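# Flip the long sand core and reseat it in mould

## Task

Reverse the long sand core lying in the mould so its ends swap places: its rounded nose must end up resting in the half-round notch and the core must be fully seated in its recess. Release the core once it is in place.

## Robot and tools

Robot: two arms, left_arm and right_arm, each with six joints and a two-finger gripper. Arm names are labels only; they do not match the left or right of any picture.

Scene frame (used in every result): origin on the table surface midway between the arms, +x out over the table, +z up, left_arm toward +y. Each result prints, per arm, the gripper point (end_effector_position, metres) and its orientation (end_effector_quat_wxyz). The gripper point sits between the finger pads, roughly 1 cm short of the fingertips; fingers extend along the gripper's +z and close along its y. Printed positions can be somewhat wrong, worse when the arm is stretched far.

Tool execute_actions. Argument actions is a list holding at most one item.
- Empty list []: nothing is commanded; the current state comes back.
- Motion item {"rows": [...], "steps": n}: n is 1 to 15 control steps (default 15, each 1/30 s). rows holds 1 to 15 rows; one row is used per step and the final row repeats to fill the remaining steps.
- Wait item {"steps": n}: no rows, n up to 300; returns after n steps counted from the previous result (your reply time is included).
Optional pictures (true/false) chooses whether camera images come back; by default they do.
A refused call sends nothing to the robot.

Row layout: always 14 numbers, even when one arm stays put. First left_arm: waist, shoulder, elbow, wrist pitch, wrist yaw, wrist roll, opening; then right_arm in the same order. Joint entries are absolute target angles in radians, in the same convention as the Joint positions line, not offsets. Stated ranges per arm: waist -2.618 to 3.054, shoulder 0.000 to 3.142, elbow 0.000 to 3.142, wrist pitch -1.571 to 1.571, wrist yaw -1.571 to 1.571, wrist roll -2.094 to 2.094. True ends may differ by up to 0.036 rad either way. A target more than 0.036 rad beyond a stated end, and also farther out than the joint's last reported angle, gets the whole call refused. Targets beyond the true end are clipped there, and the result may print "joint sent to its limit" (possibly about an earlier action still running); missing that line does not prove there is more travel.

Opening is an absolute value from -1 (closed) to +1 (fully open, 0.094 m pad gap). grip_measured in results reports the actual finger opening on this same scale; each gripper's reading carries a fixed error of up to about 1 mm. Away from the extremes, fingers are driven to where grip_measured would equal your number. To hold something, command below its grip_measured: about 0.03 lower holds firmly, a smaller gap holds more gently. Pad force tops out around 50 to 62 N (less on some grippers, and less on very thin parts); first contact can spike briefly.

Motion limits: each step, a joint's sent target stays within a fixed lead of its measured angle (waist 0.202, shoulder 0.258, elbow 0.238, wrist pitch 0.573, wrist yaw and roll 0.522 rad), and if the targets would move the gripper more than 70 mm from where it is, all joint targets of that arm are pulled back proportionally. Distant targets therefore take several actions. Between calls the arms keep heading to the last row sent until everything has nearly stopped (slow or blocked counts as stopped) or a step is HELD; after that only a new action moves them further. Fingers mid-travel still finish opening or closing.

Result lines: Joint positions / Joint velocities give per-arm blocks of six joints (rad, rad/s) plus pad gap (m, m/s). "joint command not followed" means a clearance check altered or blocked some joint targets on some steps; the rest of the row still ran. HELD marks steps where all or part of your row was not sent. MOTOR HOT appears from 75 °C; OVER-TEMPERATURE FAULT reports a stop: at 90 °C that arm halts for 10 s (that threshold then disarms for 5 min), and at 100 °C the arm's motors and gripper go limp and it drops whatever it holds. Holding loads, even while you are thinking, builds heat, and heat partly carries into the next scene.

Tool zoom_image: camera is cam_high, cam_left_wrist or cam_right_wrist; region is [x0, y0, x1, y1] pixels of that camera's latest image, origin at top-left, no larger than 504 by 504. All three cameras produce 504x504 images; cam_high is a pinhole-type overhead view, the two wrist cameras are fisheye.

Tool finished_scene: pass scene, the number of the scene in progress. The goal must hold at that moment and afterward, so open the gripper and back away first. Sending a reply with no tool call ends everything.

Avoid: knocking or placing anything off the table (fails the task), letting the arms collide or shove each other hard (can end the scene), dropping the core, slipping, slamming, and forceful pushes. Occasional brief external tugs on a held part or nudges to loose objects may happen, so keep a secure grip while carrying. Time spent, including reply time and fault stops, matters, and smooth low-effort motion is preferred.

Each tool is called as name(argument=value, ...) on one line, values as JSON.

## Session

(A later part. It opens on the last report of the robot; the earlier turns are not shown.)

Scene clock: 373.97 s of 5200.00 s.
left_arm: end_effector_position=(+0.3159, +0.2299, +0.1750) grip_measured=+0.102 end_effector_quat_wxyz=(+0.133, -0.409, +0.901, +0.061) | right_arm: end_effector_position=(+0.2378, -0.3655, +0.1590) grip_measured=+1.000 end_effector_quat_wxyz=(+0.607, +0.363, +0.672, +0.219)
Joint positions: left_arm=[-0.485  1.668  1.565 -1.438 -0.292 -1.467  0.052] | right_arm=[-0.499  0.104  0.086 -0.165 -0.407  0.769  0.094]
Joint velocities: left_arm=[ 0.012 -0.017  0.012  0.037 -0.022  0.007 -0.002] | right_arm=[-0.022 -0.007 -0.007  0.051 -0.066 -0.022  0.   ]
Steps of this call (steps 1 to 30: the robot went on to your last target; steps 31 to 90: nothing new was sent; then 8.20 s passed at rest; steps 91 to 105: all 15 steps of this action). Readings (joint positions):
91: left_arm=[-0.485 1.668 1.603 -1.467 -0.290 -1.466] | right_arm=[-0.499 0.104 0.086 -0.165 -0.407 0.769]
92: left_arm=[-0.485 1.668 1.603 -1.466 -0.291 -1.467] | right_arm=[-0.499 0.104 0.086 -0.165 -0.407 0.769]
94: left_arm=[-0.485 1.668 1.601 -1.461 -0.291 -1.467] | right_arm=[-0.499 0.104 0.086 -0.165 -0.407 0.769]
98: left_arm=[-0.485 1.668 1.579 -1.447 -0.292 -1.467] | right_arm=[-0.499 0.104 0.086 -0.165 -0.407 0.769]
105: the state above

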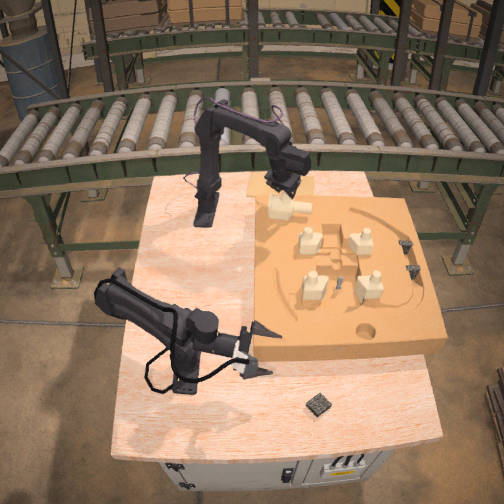

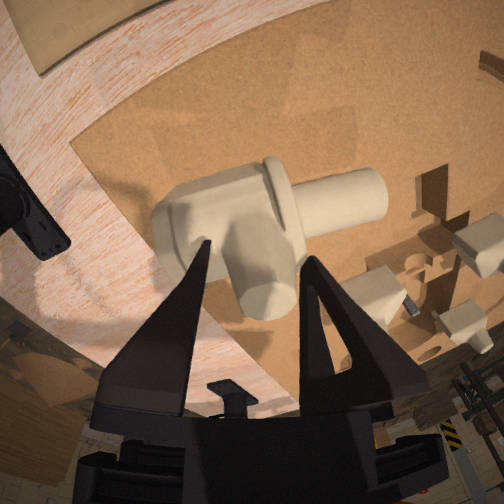

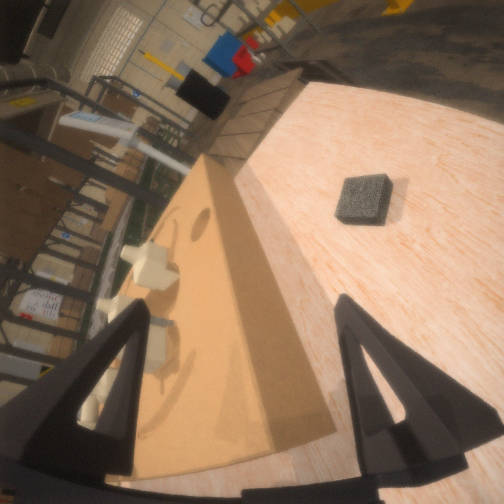

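execute_actions(actions=[{"rows":[[-0.493,1.645,1.556,-1.421,-0.312,-1.475,0.1,-0.5,0.08,0.08,-0.15,-0.4,0.764,1],[-0.496,1.645,1.556,-1.419,-0.312,-1.475,0.1,-0.5,0.08,0.08,-0.15,-0.4,0.764,1],[-0.499,1.645,1.556,-1.417,-0.312,-1.475,0.09,-0.5,0.08,0.08,-0.15,-0.4,0.764,1],[-0.501,1.645,1.556,-1.417,-0.312,-1.475,0.075,-0.5,0.08,0.08,-0.15,-0.4,0.764,1],[-0.503,1.645,1.556,-1.417,-0.312,-1.475,0.055,-0.5,0.08,0.08,-0.15,-0.4,0.764,1],[-0.503,1.645,1.556,-1.417,-0.312,-1.475,0.035,-0.5,0.08,0.08,-0.15,-0.4,0.764,1],[-0.503,1.645,1.556,-1.417,-0.312,-1.475,0.015,-0.5,0.08,0.08,-0.15,-0.4,0.764,1],[-0.503,1.645,1.556,-1.417,-0.312,-1.475,-0.005,-0.5,0.08,0.08,-0.15,-0.4,0.764,1],[-0.503,1.645,1.556,-1.417,-0.312,-1.475,-0.025,-0.5,0.08,0.08,-0.15,-0.4,0.764,1],[-0.503,1.645,1.556,-1.417,-0.312,-1.475,-0.045,-0.5,0.08,0.08,-0.15,-0.4,0.764,1],[-0.503,1.645,1.556,-1.417,-0.312,-1.475,-0.065,-0.5,0.08,0.08,-0.15,-0.4,0.764,1],[-0.503,1.645,1.556,-1.417,-0.312,-1.475,-0.08,-0.5,0.08,0.08,-0.15,-0.4,0.764,1]],"steps":15}])

zoom_image(camera="cam_left_wrist", region=[160,180,360,380])

Scene clock: 394.70 s of 5200.00 s.
left_arm: end_effector_position=(+0.3164, +0.2258, +0.1751) grip_measured=-0.078 end_effector_quat_wxyz=(+0.136, -0.405, +0.903, +0.056) | right_arm: end_effector_position=(+0.2378, -0.3655, +0.1590) grip_measured=+1.000 end_effector_quat_wxyz=(+0.607, +0.363, +0.672, +0.219)
Joint positions: left_arm=[-0.495  1.668  1.565 -1.429 -0.293 -1.467  0.043] | right_arm=[-0.499  0.104  0.086 -0.165 -0.407  0.769  0.094]
Joint velocities: left_arm=[-0.007 -0.002  0.012 -0.037 -0.066  0.022 -0.   ] | right_arm=[-0.002  0.007 -0.012 -0.11   0.051  0.007  0.   ]
Steps of this call (steps 1 to 15: the robot went on to your last target; steps 16 to 90: nothing new was sent; then 17.23 s passed at rest; steps 91 to 105: all 15 steps of this action). Readings (joint positions):
91: left_arm=[-0.485 1.668 1.565 -1.435 -0.292 -1.467] | right_arm=[-0.499 0.104 0.086 -0.165 -0.407 0.769]
92: left_arm=[-0.485 1.668 1.565 -1.434 -0.292 -1.467] | right_arm=[-0.499 0.104 0.086 -0.165 -0.407 0.769]
94: left_arm=[-0.486 1.668 1.565 -1.432 -0.293 -1.467] | right_arm=[-0.499 0.104 0.086 -0.165 -0.407 0.769]
98: left_arm=[-0.494 1.668 1.565 -1.430 -0.293 -1.467] | right_arm=[-0.499 0.104 0.086 -0.165 -0.407 0.769]
105: the state above

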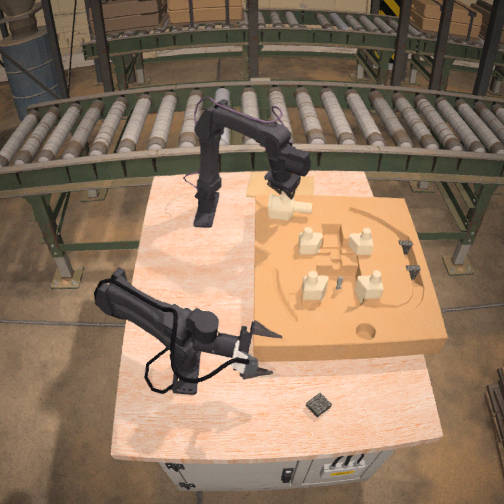

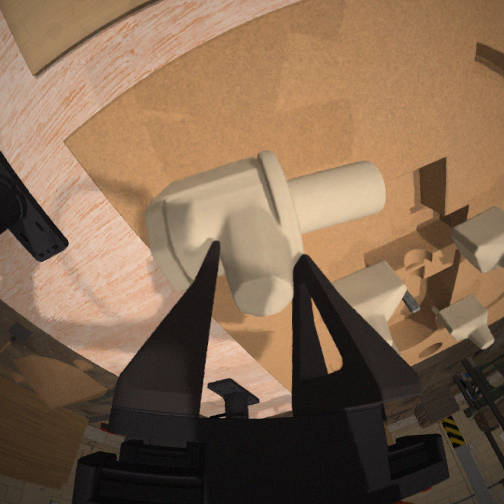

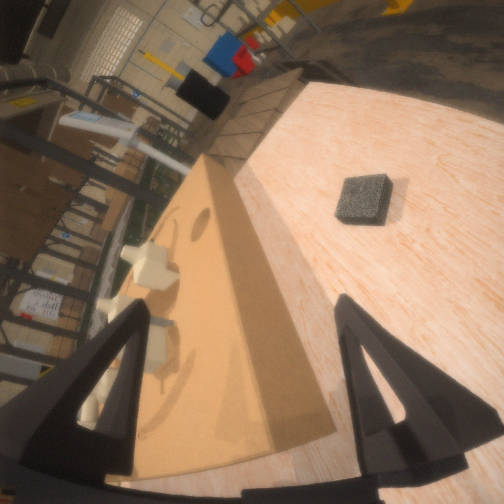

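Region (160, 180, 360, 380) of cam_left_wrist's 504x504 image, scaled by 2.520, with more detail than that image has.

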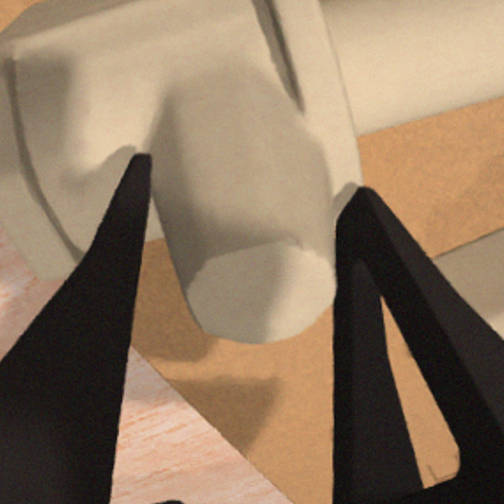

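execute_actions(actions=[{"rows":[[-0.501,1.645,1.556,-1.422,-0.312,-1.472,-0.1,-0.5,0.08,0.08,-0.15,-0.4,0.764,1],[-0.499,1.645,1.556,-1.427,-0.312,-1.47,-0.125,-0.5,0.08,0.08,-0.15,-0.4,0.764,1],[-0.497,1.645,1.556,-1.432,-0.312,-1.467,-0.15,-0.5,0.08,0.08,-0.15,-0.4,0.764,1],[-0.495,1.645,1.556,-1.436,-0.312,-1.467,-0.17,-0.5,0.08,0.08,-0.15,-0.4,0.764,1],[-0.495,1.645,1.556,-1.436,-0.312,-1.467,-0.19,-0.5,0.08,0.08,-0.15,-0.4,0.764,1],[-0.495,1.645,1.556,-1.436,-0.312,-1.467,-0.205,-0.5,0.08,0.08,-0.15,-0.4,0.764,1],[-0.495,1.645,1.556,-1.436,-0.312,-1.467,-0.22,-0.5,0.08,0.08,-0.15,-0.4,0.764,1],[-0.495,1.645,1.556,-1.436,-0.312,-1.467,-0.235,-0.5,0.08,0.08,-0.15,-0.4,0.764,1],[-0.495,1.645,1.556,-1.436,-0.312,-1.467,-0.25,-0.5,0.08,0.08,-0.15,-0.4,0.764,1],[-0.495,1.645,1.556,-1.436,-0.312,-1.467,-0.262,-0.5,0.08,0.08,-0.15,-0.4,0.764,1],[-0.495,1.645,1.556,-1.436,-0.312,-1.467,-0.274,-0.5,0.08,0.08,-0.15,-0.4,0.764,1],[-0.495,1.645,1.556,-1.436,-0.312,-1.467,-0.286,-0.5,0.08,0.08,-0.15,-0.4,0.764,1],[-0.495,1.645,1.556,-1.436,-0.312,-1.467,-0.296,-0.5,0.08,0.08,-0.15,-0.4,0.764,1],[-0.495,1.645,1.556,-1.436,-0.312,-1.467,-0.305,-0.5,0.08,0.08,-0.15,-0.4,0.764,1]],"steps":15}], pictures=false)

execute_actions(actions=[{"steps":5}])

Scene clock: 407.03 s of 5200.00 s.
left_arm: end_effector_position=(+0.3155, +0.2266, +0.1748) grip_measured=-0.240 end_effector_quat_wxyz=(+0.135, -0.404, +0.903, +0.059) | right_arm: end_effector_position=(+0.2378, -0.3655, +0.1590) grip_measured=+1.000 end_effector_quat_wxyz=(+0.607, +0.363, +0.672, +0.219)
Joint positions: left_arm=[-0.495  1.668  1.564 -1.433 -0.293 -1.467  0.036] | right_arm=[-0.499  0.104  0.086 -0.165 -0.407  0.769  0.094]
Joint velocities: left_arm=[-0.012  0.012  0.002  0.022  0.037  0.022 -0.001] | right_arm=[ 0.002  0.002 -0.007 -0.022 -0.007 -0.007  0.   ]
Steps of this call (steps 1 to 15: the robot went on to your last target; steps 16 to 90: nothing new was sent; then 8.83 s passed at rest; steps 91 to 105: all 15 steps of this action). Readings (joint positions):
91: left_arm=[-0.495 1.668 1.565 -1.429 -0.293 -1.467] | right_arm=[-0.499 0.104 0.086 -0.165 -0.407 0.769]
92: left_arm=[-0.495 1.668 1.565 -1.429 -0.293 -1.467] | right_arm=[-0.499 0.104 0.086 -0.165 -0.407 0.769]
94: left_arm=[-0.495 1.668 1.565 -1.432 -0.293 -1.467] | right_arm=[-0.499 0.104 0.086 -0.165 -0.407 0.769]
98: left_arm=[-0.495 1.668 1.565 -1.433 -0.293 -1.467] | right_arm=[-0.499 0.104 0.086 -0.165 -0.407 0.769]
105: the state above

Scene clock: 407.20 s of 5200.00 s.
left_arm: end_effector_position=(+0.3155, +0.2266, +0.1748) grip_measured=-0.240 end_effector_quat_wxyz=(+0.135, -0.404, +0.903, +0.059) | right_arm: end_effector_position=(+0.2378, -0.3655, +0.1590) grip_measured=+1.000 end_effector_quat_wxyz=(+0.607, +0.363, +0.672, +0.219)
Joint positions: left_arm=[-0.495  1.668  1.564 -1.433 -0.293 -1.467  0.036] | right_arm=[-0.499  0.104  0.086 -0.165 -0.407  0.769  0.094]
Joint velocities: left_arm=[-0.017  0.017 -0.012  0.051 -0.095 -0.022 -0.   ] | right_arm=[-0.007 -0.002  0.002 -0.007 -0.095 -0.007  0.   ]
Steps of this call (steps 1 to 5: the robot went on to your last target). Readings (joint positions):
1: left_arm=[-0.495 1.668 1.564 -1.433 -0.293 -1.467] | right_arm=[-0.499 0.104 0.086 -0.165 -0.407 0.769]
2: left_arm=[-0.495 1.668 1.564 -1.433 -0.293 -1.467] | right_arm=[-0.499 0.104 0.086 -0.165 -0.407 0.769]
4: left_arm=[-0.495 1.668 1.564 -1.433 -0.293 -1.467] | right_arm=[-0.499 0.104 0.086 -0.165 -0.407 0.769]
5: the state above

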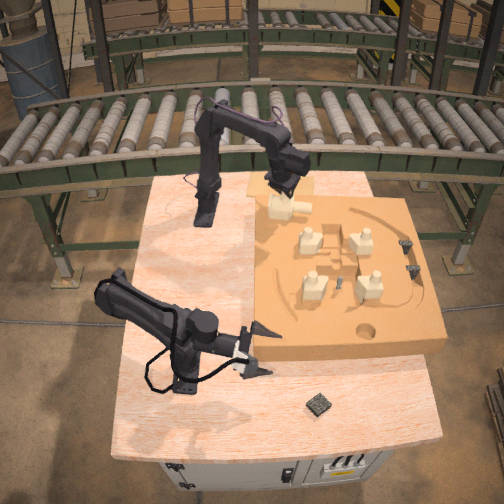

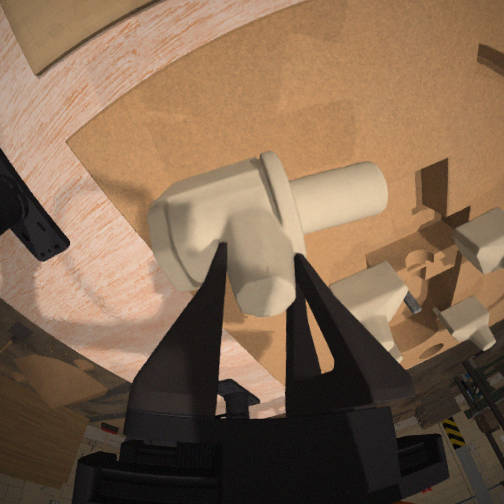

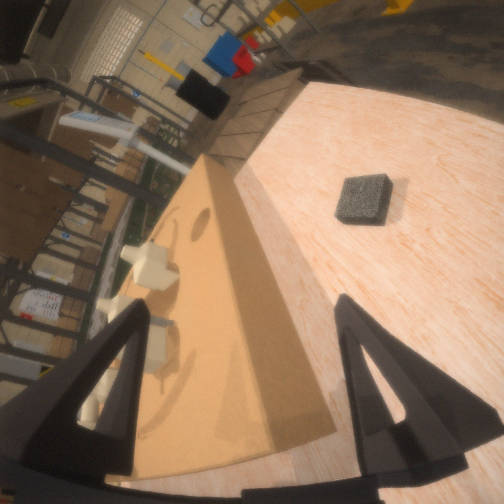

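execute_actions(actions=[{"rows":[[-0.495,1.642,1.57,-1.437,-0.318,-1.467,-0.29,-0.5,0.08,0.08,-0.15,-0.4,0.764,1],[-0.495,1.639,1.583,-1.439,-0.325,-1.467,-0.29,-0.5,0.08,0.08,-0.15,-0.4,0.764,1],[-0.495,1.636,1.595,-1.442,-0.333,-1.467,-0.29,-0.5,0.08,0.08,-0.15,-0.4,0.764,1],[-0.495,1.633,1.606,-1.447,-0.341,-1.467,-0.29,-0.5,0.08,0.08,-0.15,-0.4,0.764,1],[-0.495,1.63,1.616,-1.455,-0.349,-1.467,-0.29,-0.5,0.08,0.08,-0.15,-0.4,0.764,1],[-0.495,1.627,1.626,-1.465,-0.355,-1.467,-0.29,-0.5,0.08,0.08,-0.15,-0.4,0.764,1],[-0.495,1.625,1.637,-1.476,-0.36,-1.467,-0.29,-0.5,0.08,0.08,-0.15,-0.4,0.764,1],[-0.495,1.625,1.649,-1.488,-0.36,-1.467,-0.29,-0.5,0.08,0.08,-0.15,-0.4,0.764,1],[-0.495,1.625,1.661,-1.5,-0.36,-1.467,-0.29,-0.5,0.08,0.08,-0.15,-0.4,0.764,1],[-0.495,1.625,1.673,-1.512,-0.36,-1.467,-0.29,-0.5,0.08,0.08,-0.15,-0.4,0.764,1],[-0.495,1.625,1.685,-1.523,-0.36,-1.467,-0.29,-0.5,0.08,0.08,-0.15,-0.4,0.764,1],[-0.495,1.625,1.696,-1.533,-0.36,-1.467,-0.29,-0.5,0.08,0.08,-0.15,-0.4,0.764,1],[-0.495,1.625,1.706,-1.54,-0.36,-1.467,-0.29,-0.5,0.08,0.08,-0.15,-0.4,0.764,1],[-0.495,1.625,1.714,-1.545,-0.36,-1.467,-0.29,-0.5,0.08,0.08,-0.15,-0.4,0.764,1],[-0.495,1.625,1.719,-1.546,-0.36,-1.464,-0.29,-0.5,0.08,0.08,-0.15,-0.4,0.764,1]],"steps":15}], pictures=false)

execute_actions(actions=[{"rows":[[-0.491,1.626,1.721,-1.543,-0.358,-1.454,-0.29,-0.5,0.08,0.08,-0.15,-0.4,0.764,1],[-0.485,1.626,1.722,-1.536,-0.355,-1.433,-0.29,-0.5,0.08,0.08,-0.15,-0.4,0.764,1],[-0.477,1.628,1.725,-1.525,-0.35,-1.403,-0.29,-0.5,0.08,0.08,-0.15,-0.4,0.764,1],[-0.467,1.63,1.727,-1.513,-0.345,-1.369,-0.29,-0.5,0.08,0.08,-0.15,-0.4,0.764,1],[-0.457,1.632,1.731,-1.499,-0.339,-1.331,-0.29,-0.5,0.08,0.08,-0.15,-0.4,0.764,1],[-0.445,1.635,1.735,-1.484,-0.332,-1.288,-0.29,-0.5,0.08,0.08,-0.15,-0.4,0.764,1],[-0.434,1.638,1.74,-1.47,-0.325,-1.245,-0.29,-0.5,0.08,0.08,-0.15,-0.4,0.764,1],[-0.423,1.642,1.745,-1.456,-0.317,-1.203,-0.29,-0.5,0.08,0.08,-0.15,-0.4,0.764,1],[-0.412,1.646,1.751,-1.442,-0.309,-1.16,-0.29,-0.5,0.08,0.08,-0.15,-0.4,0.764,1],[-0.401,1.651,1.757,-1.43,-0.301,-1.118,-0.29,-0.5,0.08,0.08,-0.15,-0.4,0.764,1],[-0.39,1.655,1.763,-1.417,-0.293,-1.075,-0.29,-0.5,0.08,0.08,-0.15,-0.4,0.764,1],[-0.38,1.66,1.77,-1.405,-0.285,-1.032,-0.29,-0.5,0.08,0.08,-0.15,-0.4,0.764,1],[-0.37,1.666,1.777,-1.394,-0.276,-0.99,-0.29,-0.5,0.08,0.08,-0.15,-0.4,0.764,1],[-0.36,1.672,1.785,-1.383,-0.267,-0.947,-0.29,-0.5,0.08,0.08,-0.15,-0.4,0.764,1],[-0.35,1.678,1.793,-1.373,-0.258,-0.905,-0.29,-0.5,0.08,0.08,-0.15,-0.4,0.764,1]],"steps":15}], pictures=false)

execute_actions(actions=[{"rows":[[-0.341,1.684,1.802,-1.363,-0.249,-0.862,-0.29,-0.5,0.08,0.08,-0.15,-0.4,0.764,1],[-0.331,1.691,1.811,-1.354,-0.239,-0.819,-0.29,-0.5,0.08,0.08,-0.15,-0.4,0.764,1],[-0.322,1.698,1.82,-1.345,-0.229,-0.777,-0.29,-0.5,0.08,0.08,-0.15,-0.4,0.764,1],[-0.313,1.706,1.83,-1.337,-0.219,-0.734,-0.29,-0.5,0.08,0.08,-0.15,-0.4,0.764,1],[-0.304,1.714,1.84,-1.33,-0.209,-0.692,-0.29,-0.5,0.08,0.08,-0.15,-0.4,0.764,1],[-0.296,1.722,1.851,-1.322,-0.199,-0.649,-0.29,-0.5,0.08,0.08,-0.15,-0.4,0.764,1],[-0.287,1.731,1.862,-1.316,-0.188,-0.606,-0.29,-0.5,0.08,0.08,-0.15,-0.4,0.764,1],[-0.279,1.74,1.874,-1.31,-0.177,-0.564,-0.29,-0.5,0.08,0.08,-0.15,-0.4,0.764,1],[-0.271,1.749,1.886,-1.304,-0.166,-0.521,-0.29,-0.5,0.08,0.08,-0.15,-0.4,0.764,1],[-0.263,1.759,1.899,-1.299,-0.154,-0.479,-0.29,-0.5,0.08,0.08,-0.15,-0.4,0.764,1],[-0.256,1.769,1.911,-1.295,-0.143,-0.436,-0.29,-0.5,0.08,0.08,-0.15,-0.4,0.764,1],[-0.248,1.779,1.925,-1.292,-0.131,-0.393,-0.29,-0.5,0.08,0.08,-0.15,-0.4,0.764,1],[-0.241,1.79,1.939,-1.29,-0.119,-0.351,-0.29,-0.5,0.08,0.08,-0.15,-0.4,0.764,1],[-0.234,1.801,1.953,-1.29,-0.107,-0.308,-0.29,-0.5,0.08,0.08,-0.15,-0.4,0.764,1],[-0.227,1.813,1.967,-1.29,-0.094,-0.266,-0.29,-0.5,0.08,0.08,-0.15,-0.4,0.764,1]],"steps":15}], pictures=false)

execute_actions(actions=[{"rows":[[-0.221,1.825,1.983,-1.29,-0.082,-0.223,-0.29,-0.5,0.08,0.08,-0.15,-0.4,0.764,1],[-0.214,1.837,1.998,-1.29,-0.069,-0.18,-0.29,-0.5,0.08,0.08,-0.15,-0.4,0.764,1],[-0.208,1.849,2.014,-1.29,-0.056,-0.138,-0.29,-0.5,0.08,0.08,-0.15,-0.4,0.764,1],[-0.202,1.862,2.03,-1.29,-0.042,-0.095,-0.29,-0.5,0.08,0.08,-0.15,-0.4,0.764,1],[-0.196,1.875,2.047,-1.29,-0.029,-0.053,-0.29,-0.5,0.08,0.08,-0.15,-0.4,0.764,1],[-0.191,1.889,2.064,-1.29,-0.015,-0.01,-0.29,-0.5,0.08,0.08,-0.15,-0.4,0.764,1],[-0.185,1.903,2.082,-1.29,-0.001,0.033,-0.29,-0.5,0.08,0.08,-0.15,-0.4,0.764,1],[-0.181,1.916,2.098,-1.29,0.012,0.071,-0.29,-0.5,0.08,0.08,-0.15,-0.4,0.764,1],[-0.176,1.929,2.115,-1.29,0.025,0.109,-0.29,-0.5,0.08,0.08,-0.15,-0.4,0.764,1],[-0.172,1.941,2.13,-1.29,0.037,0.143,-0.29,-0.5,0.08,0.08,-0.15,-0.4,0.764,1],[-0.169,1.952,2.144,-1.29,0.047,0.173,-0.29,-0.5,0.08,0.08,-0.15,-0.4,0.764,1],[-0.166,1.961,2.155,-1.29,0.056,0.199,-0.29,-0.5,0.08,0.08,-0.15,-0.4,0.764,1],[-0.164,1.967,2.163,-1.29,0.062,0.216,-0.29,-0.5,0.08,0.08,-0.15,-0.4,0.764,1],[-0.163,1.972,2.169,-1.29,0.067,0.228,-0.29,-0.5,0.08,0.08,-0.15,-0.4,0.764,1],[-0.162,1.975,2.173,-1.29,0.07,0.237,-0.29,-0.5,0.08,0.08,-0.15,-0.4,0.764,1]],"steps":15}], pictures=false)

execute_actions(actions=[{"steps":15}])

Scene clock: 477.27 s of 5200.00 s.
left_arm: end_effector_position=(+0.3167, +0.2280, +0.1975) grip_measured=-0.240 end_effector_quat_wxyz=(+0.144, -0.405, +0.901, +0.054) | right_arm: end_effector_position=(+0.2378, -0.3655, +0.1590) grip_measured=+1.000 end_effector_quat_wxyz=(+0.607, +0.363, +0.672, +0.219)
Joint positions: left_arm=[-0.495  1.668  1.652 -1.504 -0.304 -1.467  0.036] | right_arm=[-0.499  0.104  0.086 -0.165 -0.407  0.769  0.094]
Joint velocities: left_arm=[-0.017 -0.002  0.281 -0.125 -0.037 -0.037 -0.   ] | right_arm=[ 0.002 -0.007 -0.012 -0.066  0.037  0.037  0.   ]
Steps of this call (steps 1 to 15: the robot went on to your last target; steps 16 to 90: nothing new was sent; then 66.57 s passed at rest; steps 91 to 105: all 15 steps of this action). Readings (joint positions):
91: left_arm=[-0.495 1.668 1.564 -1.433 -0.293 -1.467] | right_arm=[-0.499 0.104 0.086 -0.165 -0.407 0.769]
92: left_arm=[-0.495 1.668 1.564 -1.433 -0.294 -1.467] | right_arm=[-0.499 0.104 0.086 -0.165 -0.407 0.769]
94: left_arm=[-0.495 1.668 1.564 -1.433 -0.295 -1.467] | right_arm=[-0.499 0.104 0.086 -0.165 -0.407 0.769]
98: left_arm=[-0.495 1.668 1.574 -1.443 -0.297 -1.467] | right_arm=[-0.499 0.104 0.086 -0.165 -0.407 0.769]
105: the state above

Scene clock: 477.77 s of 5200.00 s.
left_arm: end_effector_position=(+0.3490, +0.2430, +0.2101) grip_measured=-0.241 end_effector_quat_wxyz=(+0.142, -0.292, +0.945, +0.035) | right_arm: end_effector_position=(+0.2378, -0.3655, +0.1590) grip_measured=+1.000 end_effector_quat_wxyz=(+0.607, +0.363, +0.672, +0.219)
Joint positions: left_arm=[-0.373  1.686  1.724 -1.459 -0.254 -1.087  0.036] | right_arm=[-0.499  0.104  0.086 -0.165 -0.407  0.769  0.094]
Joint velocities: left_arm=[0.271 0.183 0.242 0.315 0.139 1.223 0.001] | right_arm=[ 0.007  0.007  0.012  0.081 -0.007  0.037  0.   ]
Steps of this call (steps 1 to 15: all 15 steps of this action). Readings (joint positions):
1: left_arm=[-0.495 1.668 1.661 -1.509 -0.305 -1.466] | right_arm=[-0.499 0.104 0.086 -0.165 -0.407 0.769]
2: left_arm=[-0.495 1.668 1.666 -1.512 -0.305 -1.463] | right_arm=[-0.499 0.104 0.086 -0.165 -0.407 0.769]
4: left_arm=[-0.492 1.668 1.672 -1.512 -0.304 -1.443] | right_arm=[-0.499 0.104 0.086 -0.165 -0.407 0.769]
8: left_arm=[-0.457 1.668 1.679 -1.509 -0.286 -1.345] | right_arm=[-0.499 0.104 0.086 -0.165 -0.407 0.769]
15: the state above

Scene clock: 478.27 s of 5200.00 s.
left_arm: end_effector_position=(+0.4118, +0.2381, +0.2091) grip_measured=-0.241 end_effector_quat_wxyz=(+0.145, -0.046, +0.988, +0.002) | right_arm: end_effector_position=(+0.2378, -0.3655, +0.1590) grip_measured=+1.000 end_effector_quat_wxyz=(+0.607, +0.363, +0.672, +0.219)
Joint positions: left_arm=[-0.247  1.826  1.882 -1.363 -0.123 -0.458  0.036] | right_arm=[-0.499  0.104  0.086 -0.165 -0.407  0.769  0.094]
Joint velocities: left_arm=[0.198 0.335 0.432 0.095 0.286 1.253 0.   ] | right_arm=[-0.002 -0.002  0.002  0.051 -0.007  0.007  0.   ]
Steps of this call (steps 1 to 15: all 15 steps of this action). Readings (joint positions):
1: left_arm=[-0.363 1.692 1.732 -1.449 -0.248 -1.047] | right_arm=[-0.499 0.104 0.086 -0.165 -0.407 0.769]
2: left_arm=[-0.354 1.700 1.740 -1.440 -0.241 -1.006] | right_arm=[-0.499 0.104 0.086 -0.165 -0.407 0.769]
4: left_arm=[-0.336 1.716 1.757 -1.421 -0.225 -0.923] | right_arm=[-0.499 0.104 0.086 -0.165 -0.407 0.769]
8: left_arm=[-0.302 1.753 1.794 -1.393 -0.190 -0.755] | right_arm=[-0.499 0.104 0.086 -0.165 -0.407 0.769]
15: the state above

Scene clock: 478.77 s of 5200.00 s.
left_arm: end_effector_position=(+0.4633, +0.2244, +0.2024) grip_measured=-0.241 end_effector_quat_wxyz=(+0.151, +0.213, +0.965, -0.029) | right_arm: end_effector_position=(+0.2378, -0.3655, +0.1590) grip_measured=+1.000 end_effector_quat_wxyz=(+0.607, +0.363, +0.672, +0.219)
Joint positions: left_arm=[-0.171  2.01   2.1   -1.353  0.031  0.124  0.036] | right_arm=[-0.499  0.104  0.086 -0.165 -0.407  0.769  0.094]
Joint velocities: left_arm=[ 0.056  0.193  0.168  0.037  0.183  0.637 -0.001] | right_arm=[ 0.017 -0.002  0.002  0.037 -0.007  0.007  0.   ]
Steps of this call (steps 1 to 15: all 15 steps of this action). Readings (joint positions):
1: left_arm=[-0.240 1.837 1.896 -1.361 -0.113 -0.416] | right_arm=[-0.499 0.104 0.086 -0.165 -0.407 0.769]
2: left_arm=[-0.233 1.849 1.912 -1.360 -0.103 -0.373] | right_arm=[-0.499 0.104 0.086 -0.165 -0.407 0.769]
4: left_arm=[-0.221 1.874 1.942 -1.359 -0.082 -0.288] | right_arm=[-0.499 0.104 0.086 -0.165 -0.407 0.769]
8: left_arm=[-0.197 1.927 2.008 -1.358 -0.037 -0.118] | right_arm=[-0.499 0.104 0.086 -0.165 -0.407 0.769]
15: the state above

Scene clock: 479.27 s of 5200.00 s.
left_arm: end_effector_position=(+0.4646, +0.2204, +0.1999) grip_measured=-0.241 end_effector_quat_wxyz=(+0.150, +0.261, +0.953, -0.034) | right_arm: end_effector_position=(+0.2378, -0.3655, +0.1590) grip_measured=+1.000 end_effector_quat_wxyz=(+0.607, +0.363, +0.672, +0.219)
Joint positions: left_arm=[-0.169  2.022  2.106 -1.351  0.056  0.223  0.036] | right_arm=[-0.499  0.104  0.086 -0.165 -0.407  0.769  0.094]
Joint velocities: left_arm=[-0.012 -0.002 -0.007 -0.051 -0.007  0.051  0.   ] | right_arm=[ 0.002  0.007 -0.002 -0.022 -0.037 -0.022  0.   ]
Steps of this call (steps 1 to 15: the robot went on to your last target). Readings (joint positions):
1: left_arm=[-0.170 2.015 2.104 -1.351 0.036 0.145] | right_arm=[-0.499 0.104 0.086 -0.165 -0.407 0.769]
2: left_arm=[-0.169 2.019 2.106 -1.351 0.040 0.162] | right_arm=[-0.499 0.104 0.086 -0.165 -0.407 0.769]
4: left_arm=[-0.169 2.022 2.106 -1.351 0.046 0.185] | right_arm=[-0.499 0.104 0.086 -0.165 -0.407 0.769]
8: left_arm=[-0.169 2.022 2.106 -1.351 0.053 0.209] | right_arm=[-0.499 0.104 0.086 -0.165 -0.407 0.769]
15: the state above

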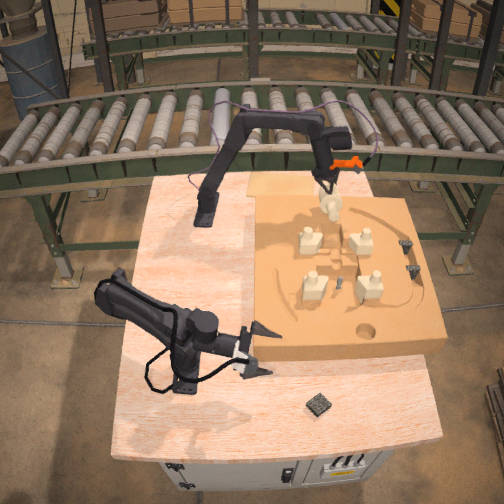

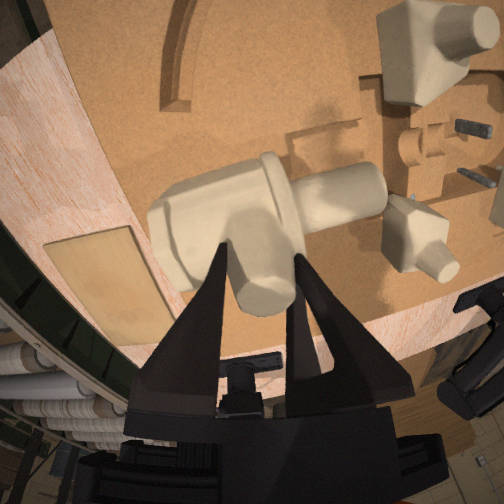

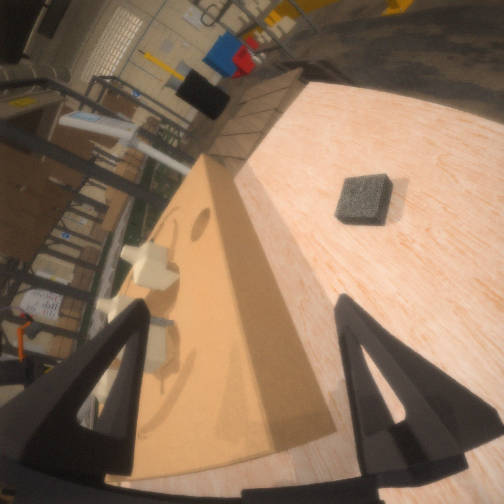

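zoom_image(camera="cam_high", region=[285,175,390,280])

Region (285, 175, 390, 280) of cam_high's 504x504 image, scaled by 4.800, with more detail than that image has.

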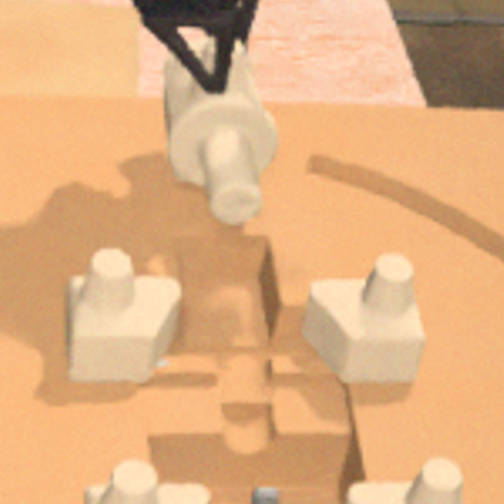

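execute_actions(actions=[{"rows":[[-0.169,1.975,2.174,-1.29,0.069,0.235,-0.29,-0.5,0.08,0.08,-0.15,-0.4,0.764,1],[-0.175,1.975,2.175,-1.29,0.068,0.231,-0.29,-0.5,0.08,0.08,-0.15,-0.4,0.764,1],[-0.177,1.975,2.176,-1.289,0.066,0.225,-0.29,-0.5,0.08,0.08,-0.15,-0.4,0.764,1],[-0.18,1.976,2.177,-1.286,0.063,0.218,-0.29,-0.5,0.08,0.08,-0.15,-0.4,0.764,1],[-0.186,1.977,2.178,-1.283,0.06,0.209,-0.29,-0.5,0.08,0.08,-0.15,-0.4,0.764,1],[-0.192,1.979,2.179,-1.279,0.056,0.198,-0.29,-0.5,0.08,0.08,-0.15,-0.4,0.764,1],[-0.201,1.981,2.18,-1.273,0.052,0.186,-0.29,-0.5,0.08,0.08,-0.15,-0.4,0.764,1],[-0.211,1.983,2.181,-1.266,0.048,0.174,-0.29,-0.5,0.08,0.08,-0.15,-0.4,0.764,1],[-0.222,1.985,2.182,-1.259,0.044,0.162,-0.29,-0.5,0.08,0.08,-0.15,-0.4,0.764,1],[-0.233,1.987,2.182,-1.252,0.04,0.15,-0.29,-0.5,0.08,0.08,-0.15,-0.4,0.764,1],[-0.244,1.99,2.182,-1.245,0.036,0.139,-0.29,-0.5,0.08,0.08,-0.15,-0.4,0.764,1],[-0.255,1.992,2.182,-1.238,0.032,0.127,-0.29,-0.5,0.08,0.08,-0.15,-0.4,0.764,1],[-0.265,1.995,2.182,-1.231,0.028,0.115,-0.29,-0.5,0.08,0.08,-0.15,-0.4,0.764,1],[-0.276,1.997,2.182,-1.224,0.024,0.103,-0.29,-0.5,0.08,0.08,-0.15,-0.4,0.764,1],[-0.287,1.999,2.182,-1.216,0.02,0.091,-0.29,-0.5,0.08,0.08,-0.15,-0.4,0.764,1]],"steps":15}], pictures=false)

execute_actions(actions=[{"rows":[[-0.298,2.002,2.182,-1.209,0.015,0.079,-0.29,-0.5,0.08,0.08,-0.15,-0.4,0.764,1],[-0.309,2.004,2.182,-1.202,0.011,0.068,-0.29,-0.5,0.08,0.08,-0.15,-0.4,0.764,1],[-0.32,2.006,2.182,-1.195,0.007,0.056,-0.29,-0.5,0.08,0.08,-0.15,-0.4,0.764,1],[-0.331,2.009,2.182,-1.188,0.004,0.045,-0.29,-0.5,0.08,0.08,-0.15,-0.4,0.764,1],[-0.342,2.011,2.182,-1.181,0.0,0.034,-0.29,-0.5,0.08,0.08,-0.15,-0.4,0.764,1],[-0.352,2.013,2.182,-1.174,-0.003,0.025,-0.29,-0.5,0.08,0.08,-0.15,-0.4,0.764,1],[-0.361,2.015,2.182,-1.168,-0.006,0.017,-0.29,-0.5,0.08,0.08,-0.15,-0.4,0.764,1],[-0.37,2.017,2.182,-1.162,-0.009,0.009,-0.29,-0.5,0.08,0.08,-0.15,-0.4,0.764,1],[-0.378,2.019,2.182,-1.157,-0.011,0.004,-0.29,-0.5,0.08,0.08,-0.15,-0.4,0.764,1],[-0.384,2.02,2.182,-1.153,-0.012,0.0,-0.29,-0.5,0.08,0.08,-0.15,-0.4,0.764,1],[-0.39,2.021,2.182,-1.149,-0.012,0.0,-0.29,-0.5,0.08,0.08,-0.15,-0.4,0.764,1],[-0.393,2.022,2.182,-1.147,-0.012,0.0,-0.29,-0.5,0.08,0.08,-0.15,-0.4,0.764,1]],"steps":15}], pictures=false)

execute_actions(actions=[{"steps":10}])

zoom_image(camera="cam_high", region=[295,190,385,280])

Scene clock: 508.87 s of 5200.00 s.
left_arm: end_effector_position=(+0.4615, +0.1853, +0.2018) grip_measured=-0.241 end_effector_quat_wxyz=(+0.164, +0.263, +0.950, -0.034) | right_arm: end_effector_position=(+0.2378, -0.3655, +0.1590) grip_measured=+1.000 end_effector_quat_wxyz=(+0.607, +0.363, +0.672, +0.219)
Joint positions: left_arm=[-0.255  2.032  2.12  -1.322  0.027  0.145  0.036] | right_arm=[-0.499  0.104  0.086 -0.165 -0.407  0.769  0.094]
Joint velocities: left_arm=[-0.374  0.056  0.002  0.271 -0.066 -0.359 -0.   ] | right_arm=[-0.012  0.012 -0.017 -0.037 -0.081 -0.037  0.   ]
Steps of this call (steps 1 to 15: the robot went on to your last target; steps 16 to 90: nothing new was sent; then 26.10 s passed at rest; steps 91 to 105: all 15 steps of this action). Readings (joint positions):
91: left_arm=[-0.169 2.022 2.106 -1.351 0.056 0.226] | right_arm=[-0.499 0.104 0.086 -0.165 -0.407 0.769]
92: left_arm=[-0.169 2.022 2.106 -1.351 0.056 0.226] | right_arm=[-0.499 0.104 0.086 -0.165 -0.407 0.769]
94: left_arm=[-0.169 2.022 2.106 -1.351 0.056 0.226] | right_arm=[-0.499 0.104 0.086 -0.165 -0.407 0.769]
98: left_arm=[-0.179 2.022 2.108 -1.351 0.048 0.210] | right_arm=[-0.499 0.104 0.086 -0.165 -0.407 0.769]
105: the state above

Scene clock: 509.37 s of 5200.00 s.
left_arm: end_effector_position=(+0.4537, +0.1213, +0.1920) grip_measured=-0.241 end_effector_quat_wxyz=(+0.182, +0.266, +0.945, -0.050) | right_arm: end_effector_position=(+0.2378, -0.3655, +0.1590) grip_measured=+1.000 end_effector_quat_wxyz=(+0.607, +0.363, +0.672, +0.219)
Joint positions: left_arm=[-0.394  2.069  2.12  -1.243  0.005  0.019  0.036] | right_arm=[-0.499  0.104  0.086 -0.165 -0.407  0.769  0.094]
Joint velocities: left_arm=[-0.071 -0.007  0.007  0.022  0.037 -0.081 -0.   ] | right_arm=[-0.002  0.017 -0.002 -0.022  0.007  0.037  0.   ]
Steps of this call (steps 1 to 15: all 15 steps of this action). Readings (joint positions):
1: left_arm=[-0.268 2.034 2.120 -1.316 0.026 0.135] | right_arm=[-0.499 0.104 0.086 -0.165 -0.407 0.769]
2: left_arm=[-0.281 2.037 2.120 -1.309 0.025 0.123] | right_arm=[-0.499 0.104 0.086 -0.165 -0.407 0.769]
4: left_arm=[-0.306 2.044 2.120 -1.296 0.021 0.101] | right_arm=[-0.499 0.104 0.086 -0.165 -0.407 0.769]
8: left_arm=[-0.349 2.057 2.120 -1.273 0.012 0.059] | right_arm=[-0.499 0.104 0.086 -0.165 -0.407 0.769]
15: the state above

Scene clock: 509.70 s of 5200.00 s.
left_arm: end_effector_position=(+0.4551, +0.1215, +0.1925) grip_measured=-0.241 end_effector_quat_wxyz=(+0.185, +0.261, +0.946, -0.047) | right_arm: end_effector_position=(+0.2378, -0.3655, +0.1590) grip_measured=+1.000 end_effector_quat_wxyz=(+0.607, +0.363, +0.672, +0.219)
Joint positions: left_arm=[-0.395  2.069  2.12  -1.238 -0.003  0.009  0.036] | right_arm=[-0.499  0.104  0.086 -0.165 -0.407  0.769  0.094]
Joint velocities: left_arm=[ 0.007 -0.012  0.002 -0.007  0.007 -0.007 -0.001] | right_arm=[ 0.002 -0.017  0.002 -0.037  0.11  -0.037  0.   ]
Steps of this call (steps 1 to 10: the robot went on to your last target). Readings (joint positions):
1: left_arm=[-0.395 2.069 2.120 -1.241 0.005 0.017] | right_arm=[-0.499 0.104 0.086 -0.165 -0.407 0.769]
2: left_arm=[-0.395 2.069 2.120 -1.240 0.005 0.015] | right_arm=[-0.499 0.104 0.086 -0.165 -0.407 0.769]
4: left_arm=[-0.395 2.069 2.120 -1.238 0.001 0.012] | right_arm=[-0.499 0.104 0.086 -0.165 -0.407 0.769]
8: left_arm=[-0.395 2.069 2.120 -1.238 -0.003 0.010] | right_arm=[-0.499 0.104 0.086 -0.165 -0.407 0.769]
10: the state above

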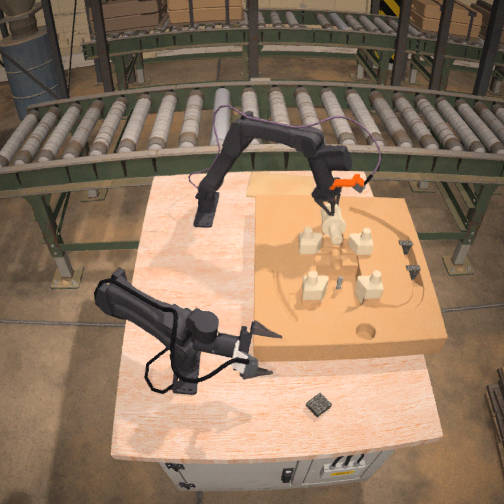

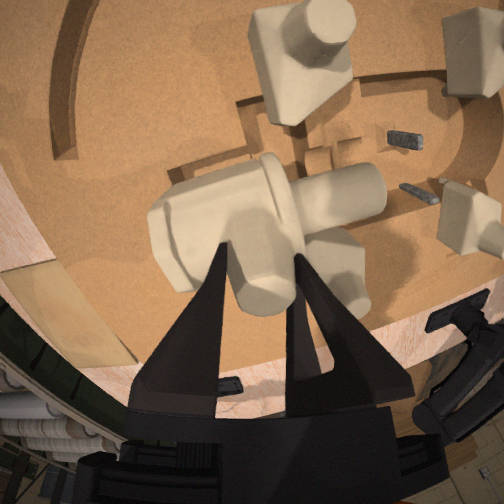

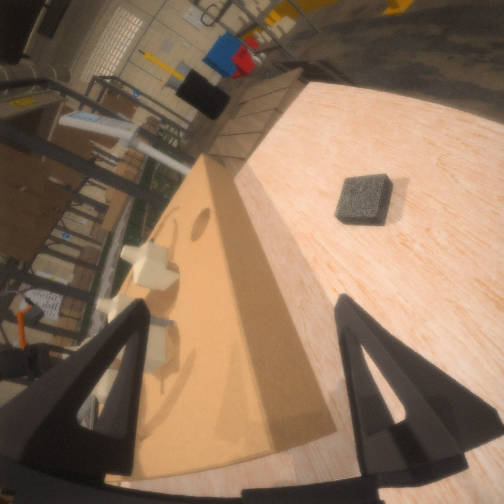

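Region (295, 190, 385, 280) of cam_high's 504x504 image, scaled by 5.600, with more detail than that image has.

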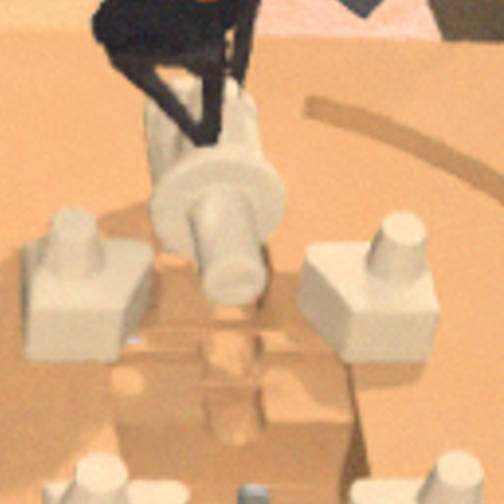

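execute_actions(actions=[{"rows":[[-0.391,2.022,2.182,-1.143,-0.01,0.0,-0.29,-0.5,0.08,0.08,-0.15,-0.4,0.764,1],[-0.389,2.022,2.182,-1.138,-0.008,0.0,-0.29,-0.5,0.08,0.08,-0.15,-0.4,0.764,1],[-0.387,2.023,2.182,-1.133,-0.006,0.0,-0.29,-0.5,0.08,0.08,-0.15,-0.4,0.764,1],[-0.385,2.025,2.182,-1.13,-0.005,0.0,-0.29,-0.5,0.08,0.08,-0.15,-0.4,0.764,1],[-0.384,2.028,2.182,-1.13,-0.005,0.0,-0.29,-0.5,0.08,0.08,-0.15,-0.4,0.764,1],[-0.383,2.031,2.182,-1.13,-0.005,0.0,-0.29,-0.5,0.08,0.08,-0.15,-0.4,0.764,1],[-0.383,2.034,2.182,-1.13,-0.005,0.0,-0.29,-0.5,0.08,0.08,-0.15,-0.4,0.764,1],[-0.383,2.037,2.182,-1.131,-0.005,0.0,-0.29,-0.5,0.08,0.08,-0.15,-0.4,0.764,1],[-0.383,2.04,2.182,-1.132,-0.005,0.0,-0.29,-0.5,0.08,0.08,-0.15,-0.4,0.764,1],[-0.383,2.043,2.182,-1.133,-0.005,0.0,-0.29,-0.5,0.08,0.08,-0.15,-0.4,0.764,1],[-0.383,2.046,2.182,-1.134,-0.005,0.0,-0.29,-0.5,0.08,0.08,-0.15,-0.4,0.764,1],[-0.383,2.049,2.182,-1.134,-0.005,0.0,-0.29,-0.5,0.08,0.08,-0.15,-0.4,0.764,1],[-0.383,2.051,2.182,-1.134,-0.005,0.0,-0.29,-0.5,0.08,0.08,-0.15,-0.4,0.764,1]],"steps":15}], pictures=false)

execute_actions(actions=[{"steps":8}])

zoom_image(camera="cam_high", region=[295,190,385,280])

zoom_image(camera="cam_left_wrist", region=[120,80,420,320])

Scene clock: 526.90 s of 5200.00 s.
left_arm: end_effector_position=(+0.4597, +0.1190, +0.1827) grip_measured=-0.241 end_effector_quat_wxyz=(+0.181, +0.260, +0.947, -0.046) | right_arm: end_effector_position=(+0.2378, -0.3655, +0.1590) grip_measured=+1.000 end_effector_quat_wxyz=(+0.607, +0.363, +0.672, +0.219)
Joint positions: left_arm=[-0.395  2.093  2.12  -1.223 -0.004  0.008  0.036] | right_arm=[-0.499  0.104  0.086 -0.165 -0.407  0.769  0.094]
Joint velocities: left_arm=[-0.002  0.105 -0.002  0.037  0.051 -0.007  0.001] | right_arm=[ 0.007  0.012  0.002  0.007 -0.007  0.007  0.   ]
Steps of this call (steps 1 to 30: the robot went on to your last target; steps 31 to 90: nothing new was sent; then 13.70 s passed at rest; steps 91 to 105: all 15 steps of this action). Readings (joint positions):
91: left_arm=[-0.395 2.069 2.120 -1.238 -0.004 0.008] | right_arm=[-0.499 0.104 0.086 -0.165 -0.407 0.769]
92: left_arm=[-0.395 2.069 2.120 -1.237 -0.004 0.008] | right_arm=[-0.499 0.104 0.086 -0.165 -0.407 0.769]
94: left_arm=[-0.395 2.069 2.120 -1.234 -0.004 0.008] | right_arm=[-0.499 0.104 0.086 -0.165 -0.407 0.769]
98: left_arm=[-0.395 2.071 2.120 -1.227 -0.004 0.008] | right_arm=[-0.499 0.104 0.086 -0.165 -0.407 0.769]
105: the state above

Scene clock: 527.17 s of 5200.00 s.
left_arm: end_effector_position=(+0.4603, +0.1186, +0.1782) grip_measured=-0.241 end_effector_quat_wxyz=(+0.176, +0.260, +0.948, -0.045) | right_arm: end_effector_position=(+0.2378, -0.3655, +0.1590) grip_measured=+1.000 end_effector_quat_wxyz=(+0.607, +0.363, +0.672, +0.219)
Joint positions: left_arm=[-0.395  2.103  2.12  -1.222 -0.004  0.008  0.036] | right_arm=[-0.499  0.104  0.086 -0.165 -0.407  0.769  0.094]
Joint velocities: left_arm=[ 0.002  0.007 -0.027 -0.007 -0.007 -0.066 -0.   ] | right_arm=[ 0.007 -0.007 -0.007  0.007 -0.095 -0.007  0.   ]
Steps of this call (steps 1 to 8: the robot went on to your last target). Readings (joint positions):
1: left_arm=[-0.395 2.097 2.120 -1.223 -0.004 0.008] | right_arm=[-0.499 0.104 0.086 -0.165 -0.407 0.769]
2: left_arm=[-0.395 2.100 2.120 -1.223 -0.004 0.008] | right_arm=[-0.499 0.104 0.086 -0.165 -0.407 0.769]
4: left_arm=[-0.395 2.103 2.120 -1.223 -0.004 0.008] | right_arm=[-0.499 0.104 0.086 -0.165 -0.407 0.769]
8: the state above

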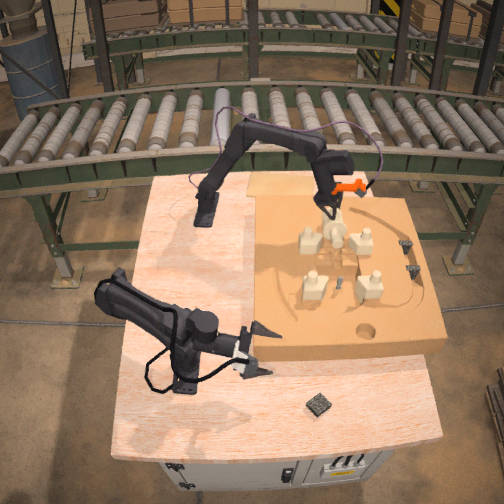

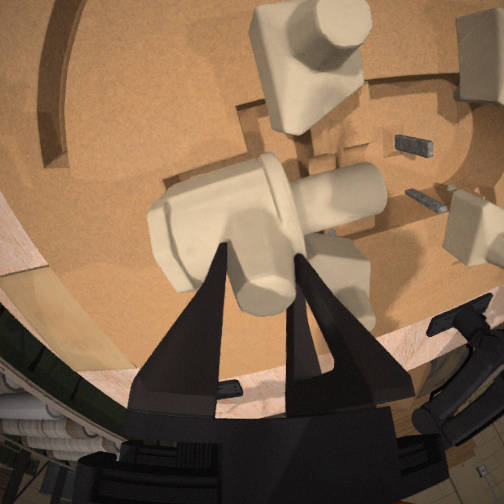

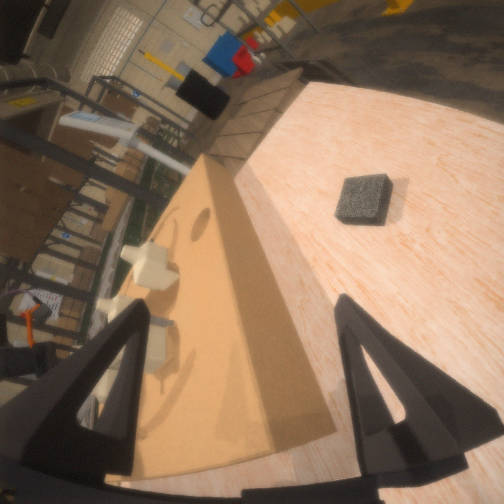

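Region (295, 190, 385, 280) of cam_high's 504x504 image, scaled by 5.600, with more detail than that image has.

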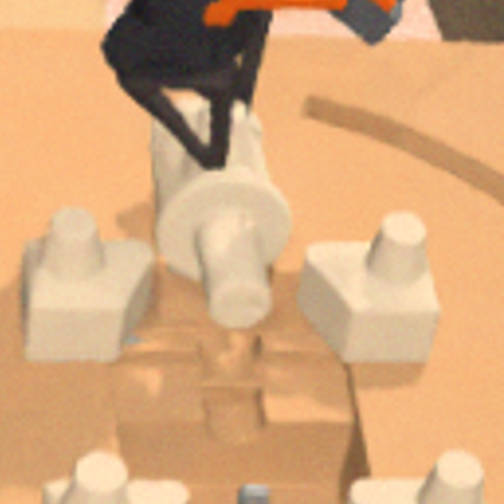

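Region (120, 80, 420, 320) of cam_left_wrist's 504x504 image, scaled by 1.680, with more detail than that image has; it fills the top 403 rows of this view, and the rest is white.

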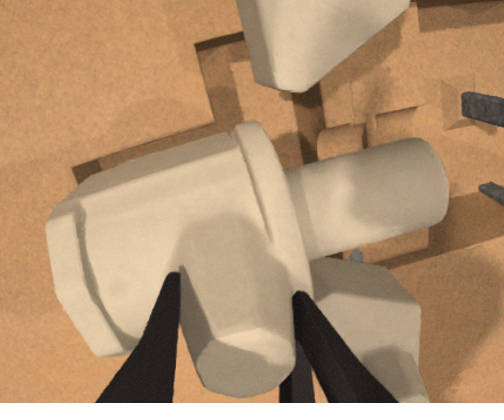

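execute_actions(actions=[{"rows":[[-0.385,2.055,2.182,-1.134,-0.005,0.0,-0.29,-0.5,0.08,0.08,-0.15,-0.4,0.764,1],[-0.385,2.058,2.182,-1.134,-0.005,0.0,-0.29,-0.5,0.08,0.08,-0.15,-0.4,0.764,1],[-0.385,2.061,2.182,-1.134,-0.005,0.0,-0.29,-0.5,0.08,0.08,-0.15,-0.4,0.764,1],[-0.385,2.064,2.182,-1.134,-0.005,0.0,-0.29,-0.5,0.08,0.08,-0.15,-0.4,0.764,1],[-0.385,2.067,2.182,-1.134,-0.005,0.0,-0.29,-0.5,0.08,0.08,-0.15,-0.4,0.764,1],[-0.385,2.07,2.182,-1.135,-0.005,0.0,-0.29,-0.5,0.08,0.08,-0.15,-0.4,0.764,1],[-0.385,2.073,2.182,-1.135,-0.005,0.0,-0.29,-0.5,0.08,0.08,-0.15,-0.4,0.764,1],[-0.385,2.076,2.182,-1.136,-0.005,0.0,-0.29,-0.5,0.08,0.08,-0.15,-0.4,0.764,1],[-0.385,2.079,2.182,-1.136,-0.005,0.0,-0.29,-0.5,0.08,0.08,-0.15,-0.4,0.764,1],[-0.385,2.082,2.182,-1.137,-0.005,0.0,-0.29,-0.5,0.08,0.08,-0.15,-0.4,0.764,1],[-0.385,2.085,2.182,-1.137,-0.005,0.0,-0.29,-0.5,0.08,0.08,-0.15,-0.4,0.764,1],[-0.385,2.088,2.182,-1.138,-0.005,0.0,-0.29,-0.5,0.08,0.08,-0.15,-0.4,0.764,1],[-0.385,2.091,2.182,-1.138,-0.005,0.0,-0.29,-0.5,0.08,0.08,-0.15,-0.4,0.764,1],[-0.385,2.094,2.182,-1.139,-0.005,0.0,-0.29,-0.5,0.08,0.08,-0.15,-0.4,0.764,1],[-0.385,2.097,2.182,-1.139,-0.005,0.0,-0.29,-0.5,0.08,0.08,-0.15,-0.4,0.764,1]],"steps":15}], pictures=false)

execute_actions(actions=[{"rows":[[-0.385,2.099,2.182,-1.14,-0.005,0.0,-0.29,-0.5,0.08,0.08,-0.15,-0.4,0.764,1],[-0.385,2.101,2.182,-1.14,-0.005,0.0,-0.29,-0.5,0.08,0.08,-0.15,-0.4,0.764,1],[-0.385,2.103,2.182,-1.14,-0.005,0.0,-0.29,-0.5,0.08,0.08,-0.15,-0.4,0.764,1],[-0.385,2.105,2.182,-1.14,-0.005,0.0,-0.29,-0.5,0.08,0.08,-0.15,-0.4,0.764,1]],"steps":12}])

zoom_image(camera="cam_high", region=[295,190,385,280])

zoom_image(camera="cam_left_wrist", region=[120,80,420,320])

Scene clock: 538.53 s of 5200.00 s.
left_arm: end_effector_position=(+0.4622, +0.1175, +0.1626) grip_measured=-0.241 end_effector_quat_wxyz=(+0.161, +0.261, +0.951, -0.041) | right_arm: end_effector_position=(+0.2378, -0.3655, +0.1590) grip_measured=+1.000 end_effector_quat_wxyz=(+0.607, +0.363, +0.672, +0.219)
Joint positions: left_arm=[-0.395  2.137  2.12  -1.22  -0.004  0.008  0.036] | right_arm=[-0.499  0.104  0.086 -0.165 -0.407  0.769  0.094]
Joint velocities: left_arm=[-0.007  0.115  0.017 -0.037  0.11  -0.051  0.   ] | right_arm=[ 0.002 -0.007 -0.002  0.037  0.022 -0.051  0.   ]
Steps of this call (steps 1 to 15: the robot went on to your last target; steps 16 to 90: nothing new was sent; then 7.87 s passed at rest; steps 91 to 105: all 15 steps of this action). Readings (joint positions):
91: left_arm=[-0.395 2.103 2.120 -1.221 -0.004 0.008] | right_arm=[-0.499 0.104 0.086 -0.165 -0.407 0.769]
92: left_arm=[-0.395 2.103 2.120 -1.221 -0.004 0.008] | right_arm=[-0.499 0.104 0.086 -0.165 -0.407 0.769]
94: left_arm=[-0.395 2.103 2.120 -1.221 -0.004 0.008] | right_arm=[-0.499 0.104 0.086 -0.165 -0.407 0.769]
98: left_arm=[-0.395 2.109 2.120 -1.220 -0.004 0.008] | right_arm=[-0.499 0.104 0.086 -0.165 -0.407 0.769]
105: the state above

Scene clock: 538.93 s of 5200.00 s.
left_arm: end_effector_position=(+0.4631, +0.1170, +0.1540) grip_measured=-0.241 end_effector_quat_wxyz=(+0.153, +0.262, +0.952, -0.039) | right_arm: end_effector_position=(+0.2378, -0.3655, +0.1590) grip_measured=+1.000 end_effector_quat_wxyz=(+0.607, +0.363, +0.672, +0.219)
Joint positions: left_arm=[-0.395  2.155  2.12  -1.219 -0.004  0.008  0.036] | right_arm=[-0.499  0.104  0.086 -0.165 -0.407  0.769  0.094]
Joint velocities: left_arm=[ 0.007 -0.002 -0.007  0.007  0.037  0.066 -0.002] | right_arm=[-0.012 -0.002  0.012  0.066 -0.022  0.022  0.   ]
Steps of this call (steps 1 to 12: all 12 steps of this action). Readings (joint positions):
1: left_arm=[-0.395 2.141 2.120 -1.220 -0.004 0.008] | right_arm=[-0.499 0.104 0.086 -0.165 -0.407 0.769]
2: left_arm=[-0.395 2.144 2.120 -1.220 -0.004 0.008] | right_arm=[-0.499 0.104 0.086 -0.165 -0.407 0.769]
4: left_arm=[-0.395 2.151 2.120 -1.220 -0.004 0.008] | right_arm=[-0.499 0.104 0.086 -0.165 -0.407 0.769]
8: left_arm=[-0.395 2.155 2.120 -1.220 -0.004 0.008] | right_arm=[-0.499 0.104 0.086 -0.165 -0.407 0.769]
12: the state above

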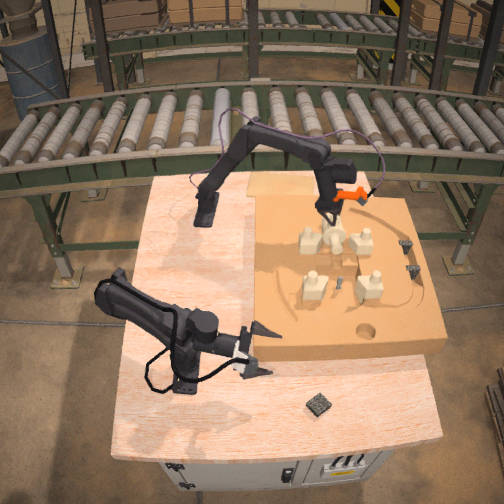

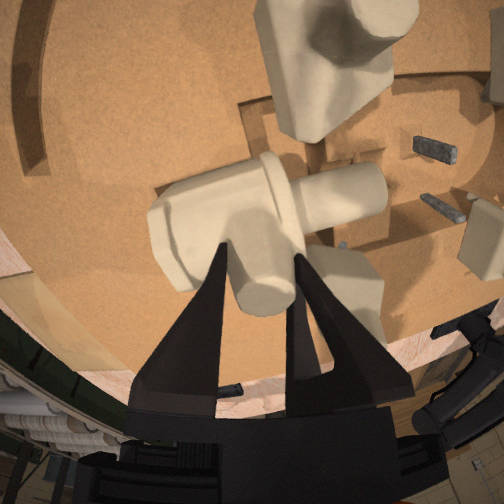

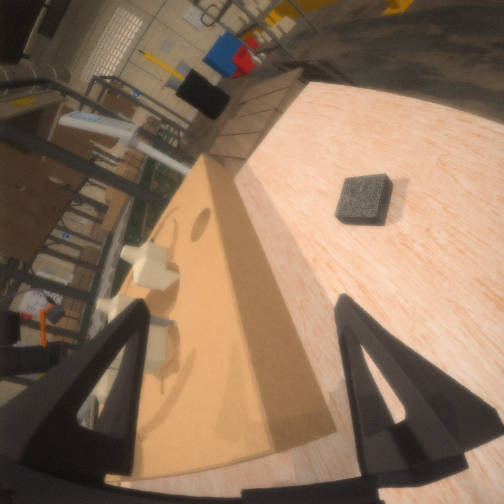

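Region (295, 190, 385, 280) of cam_high's 504x504 image, scaled by 5.600, with more detail than that image has.

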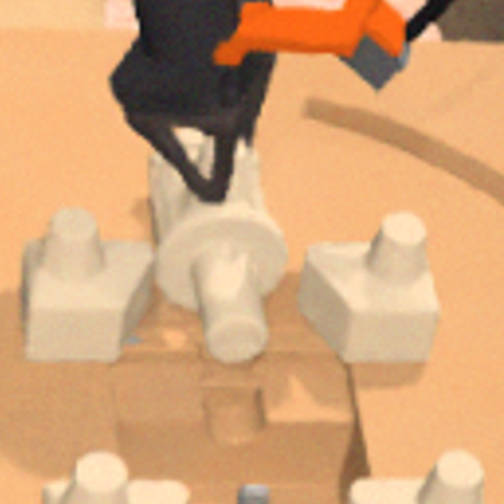

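Region (120, 80, 420, 320) of cam_left_wrist's 504x504 image, scaled by 1.680, with more detail than that image has; it fills the top 403 rows of this view, and the rest is white.

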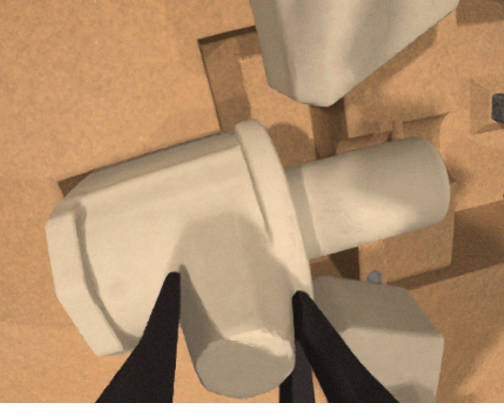

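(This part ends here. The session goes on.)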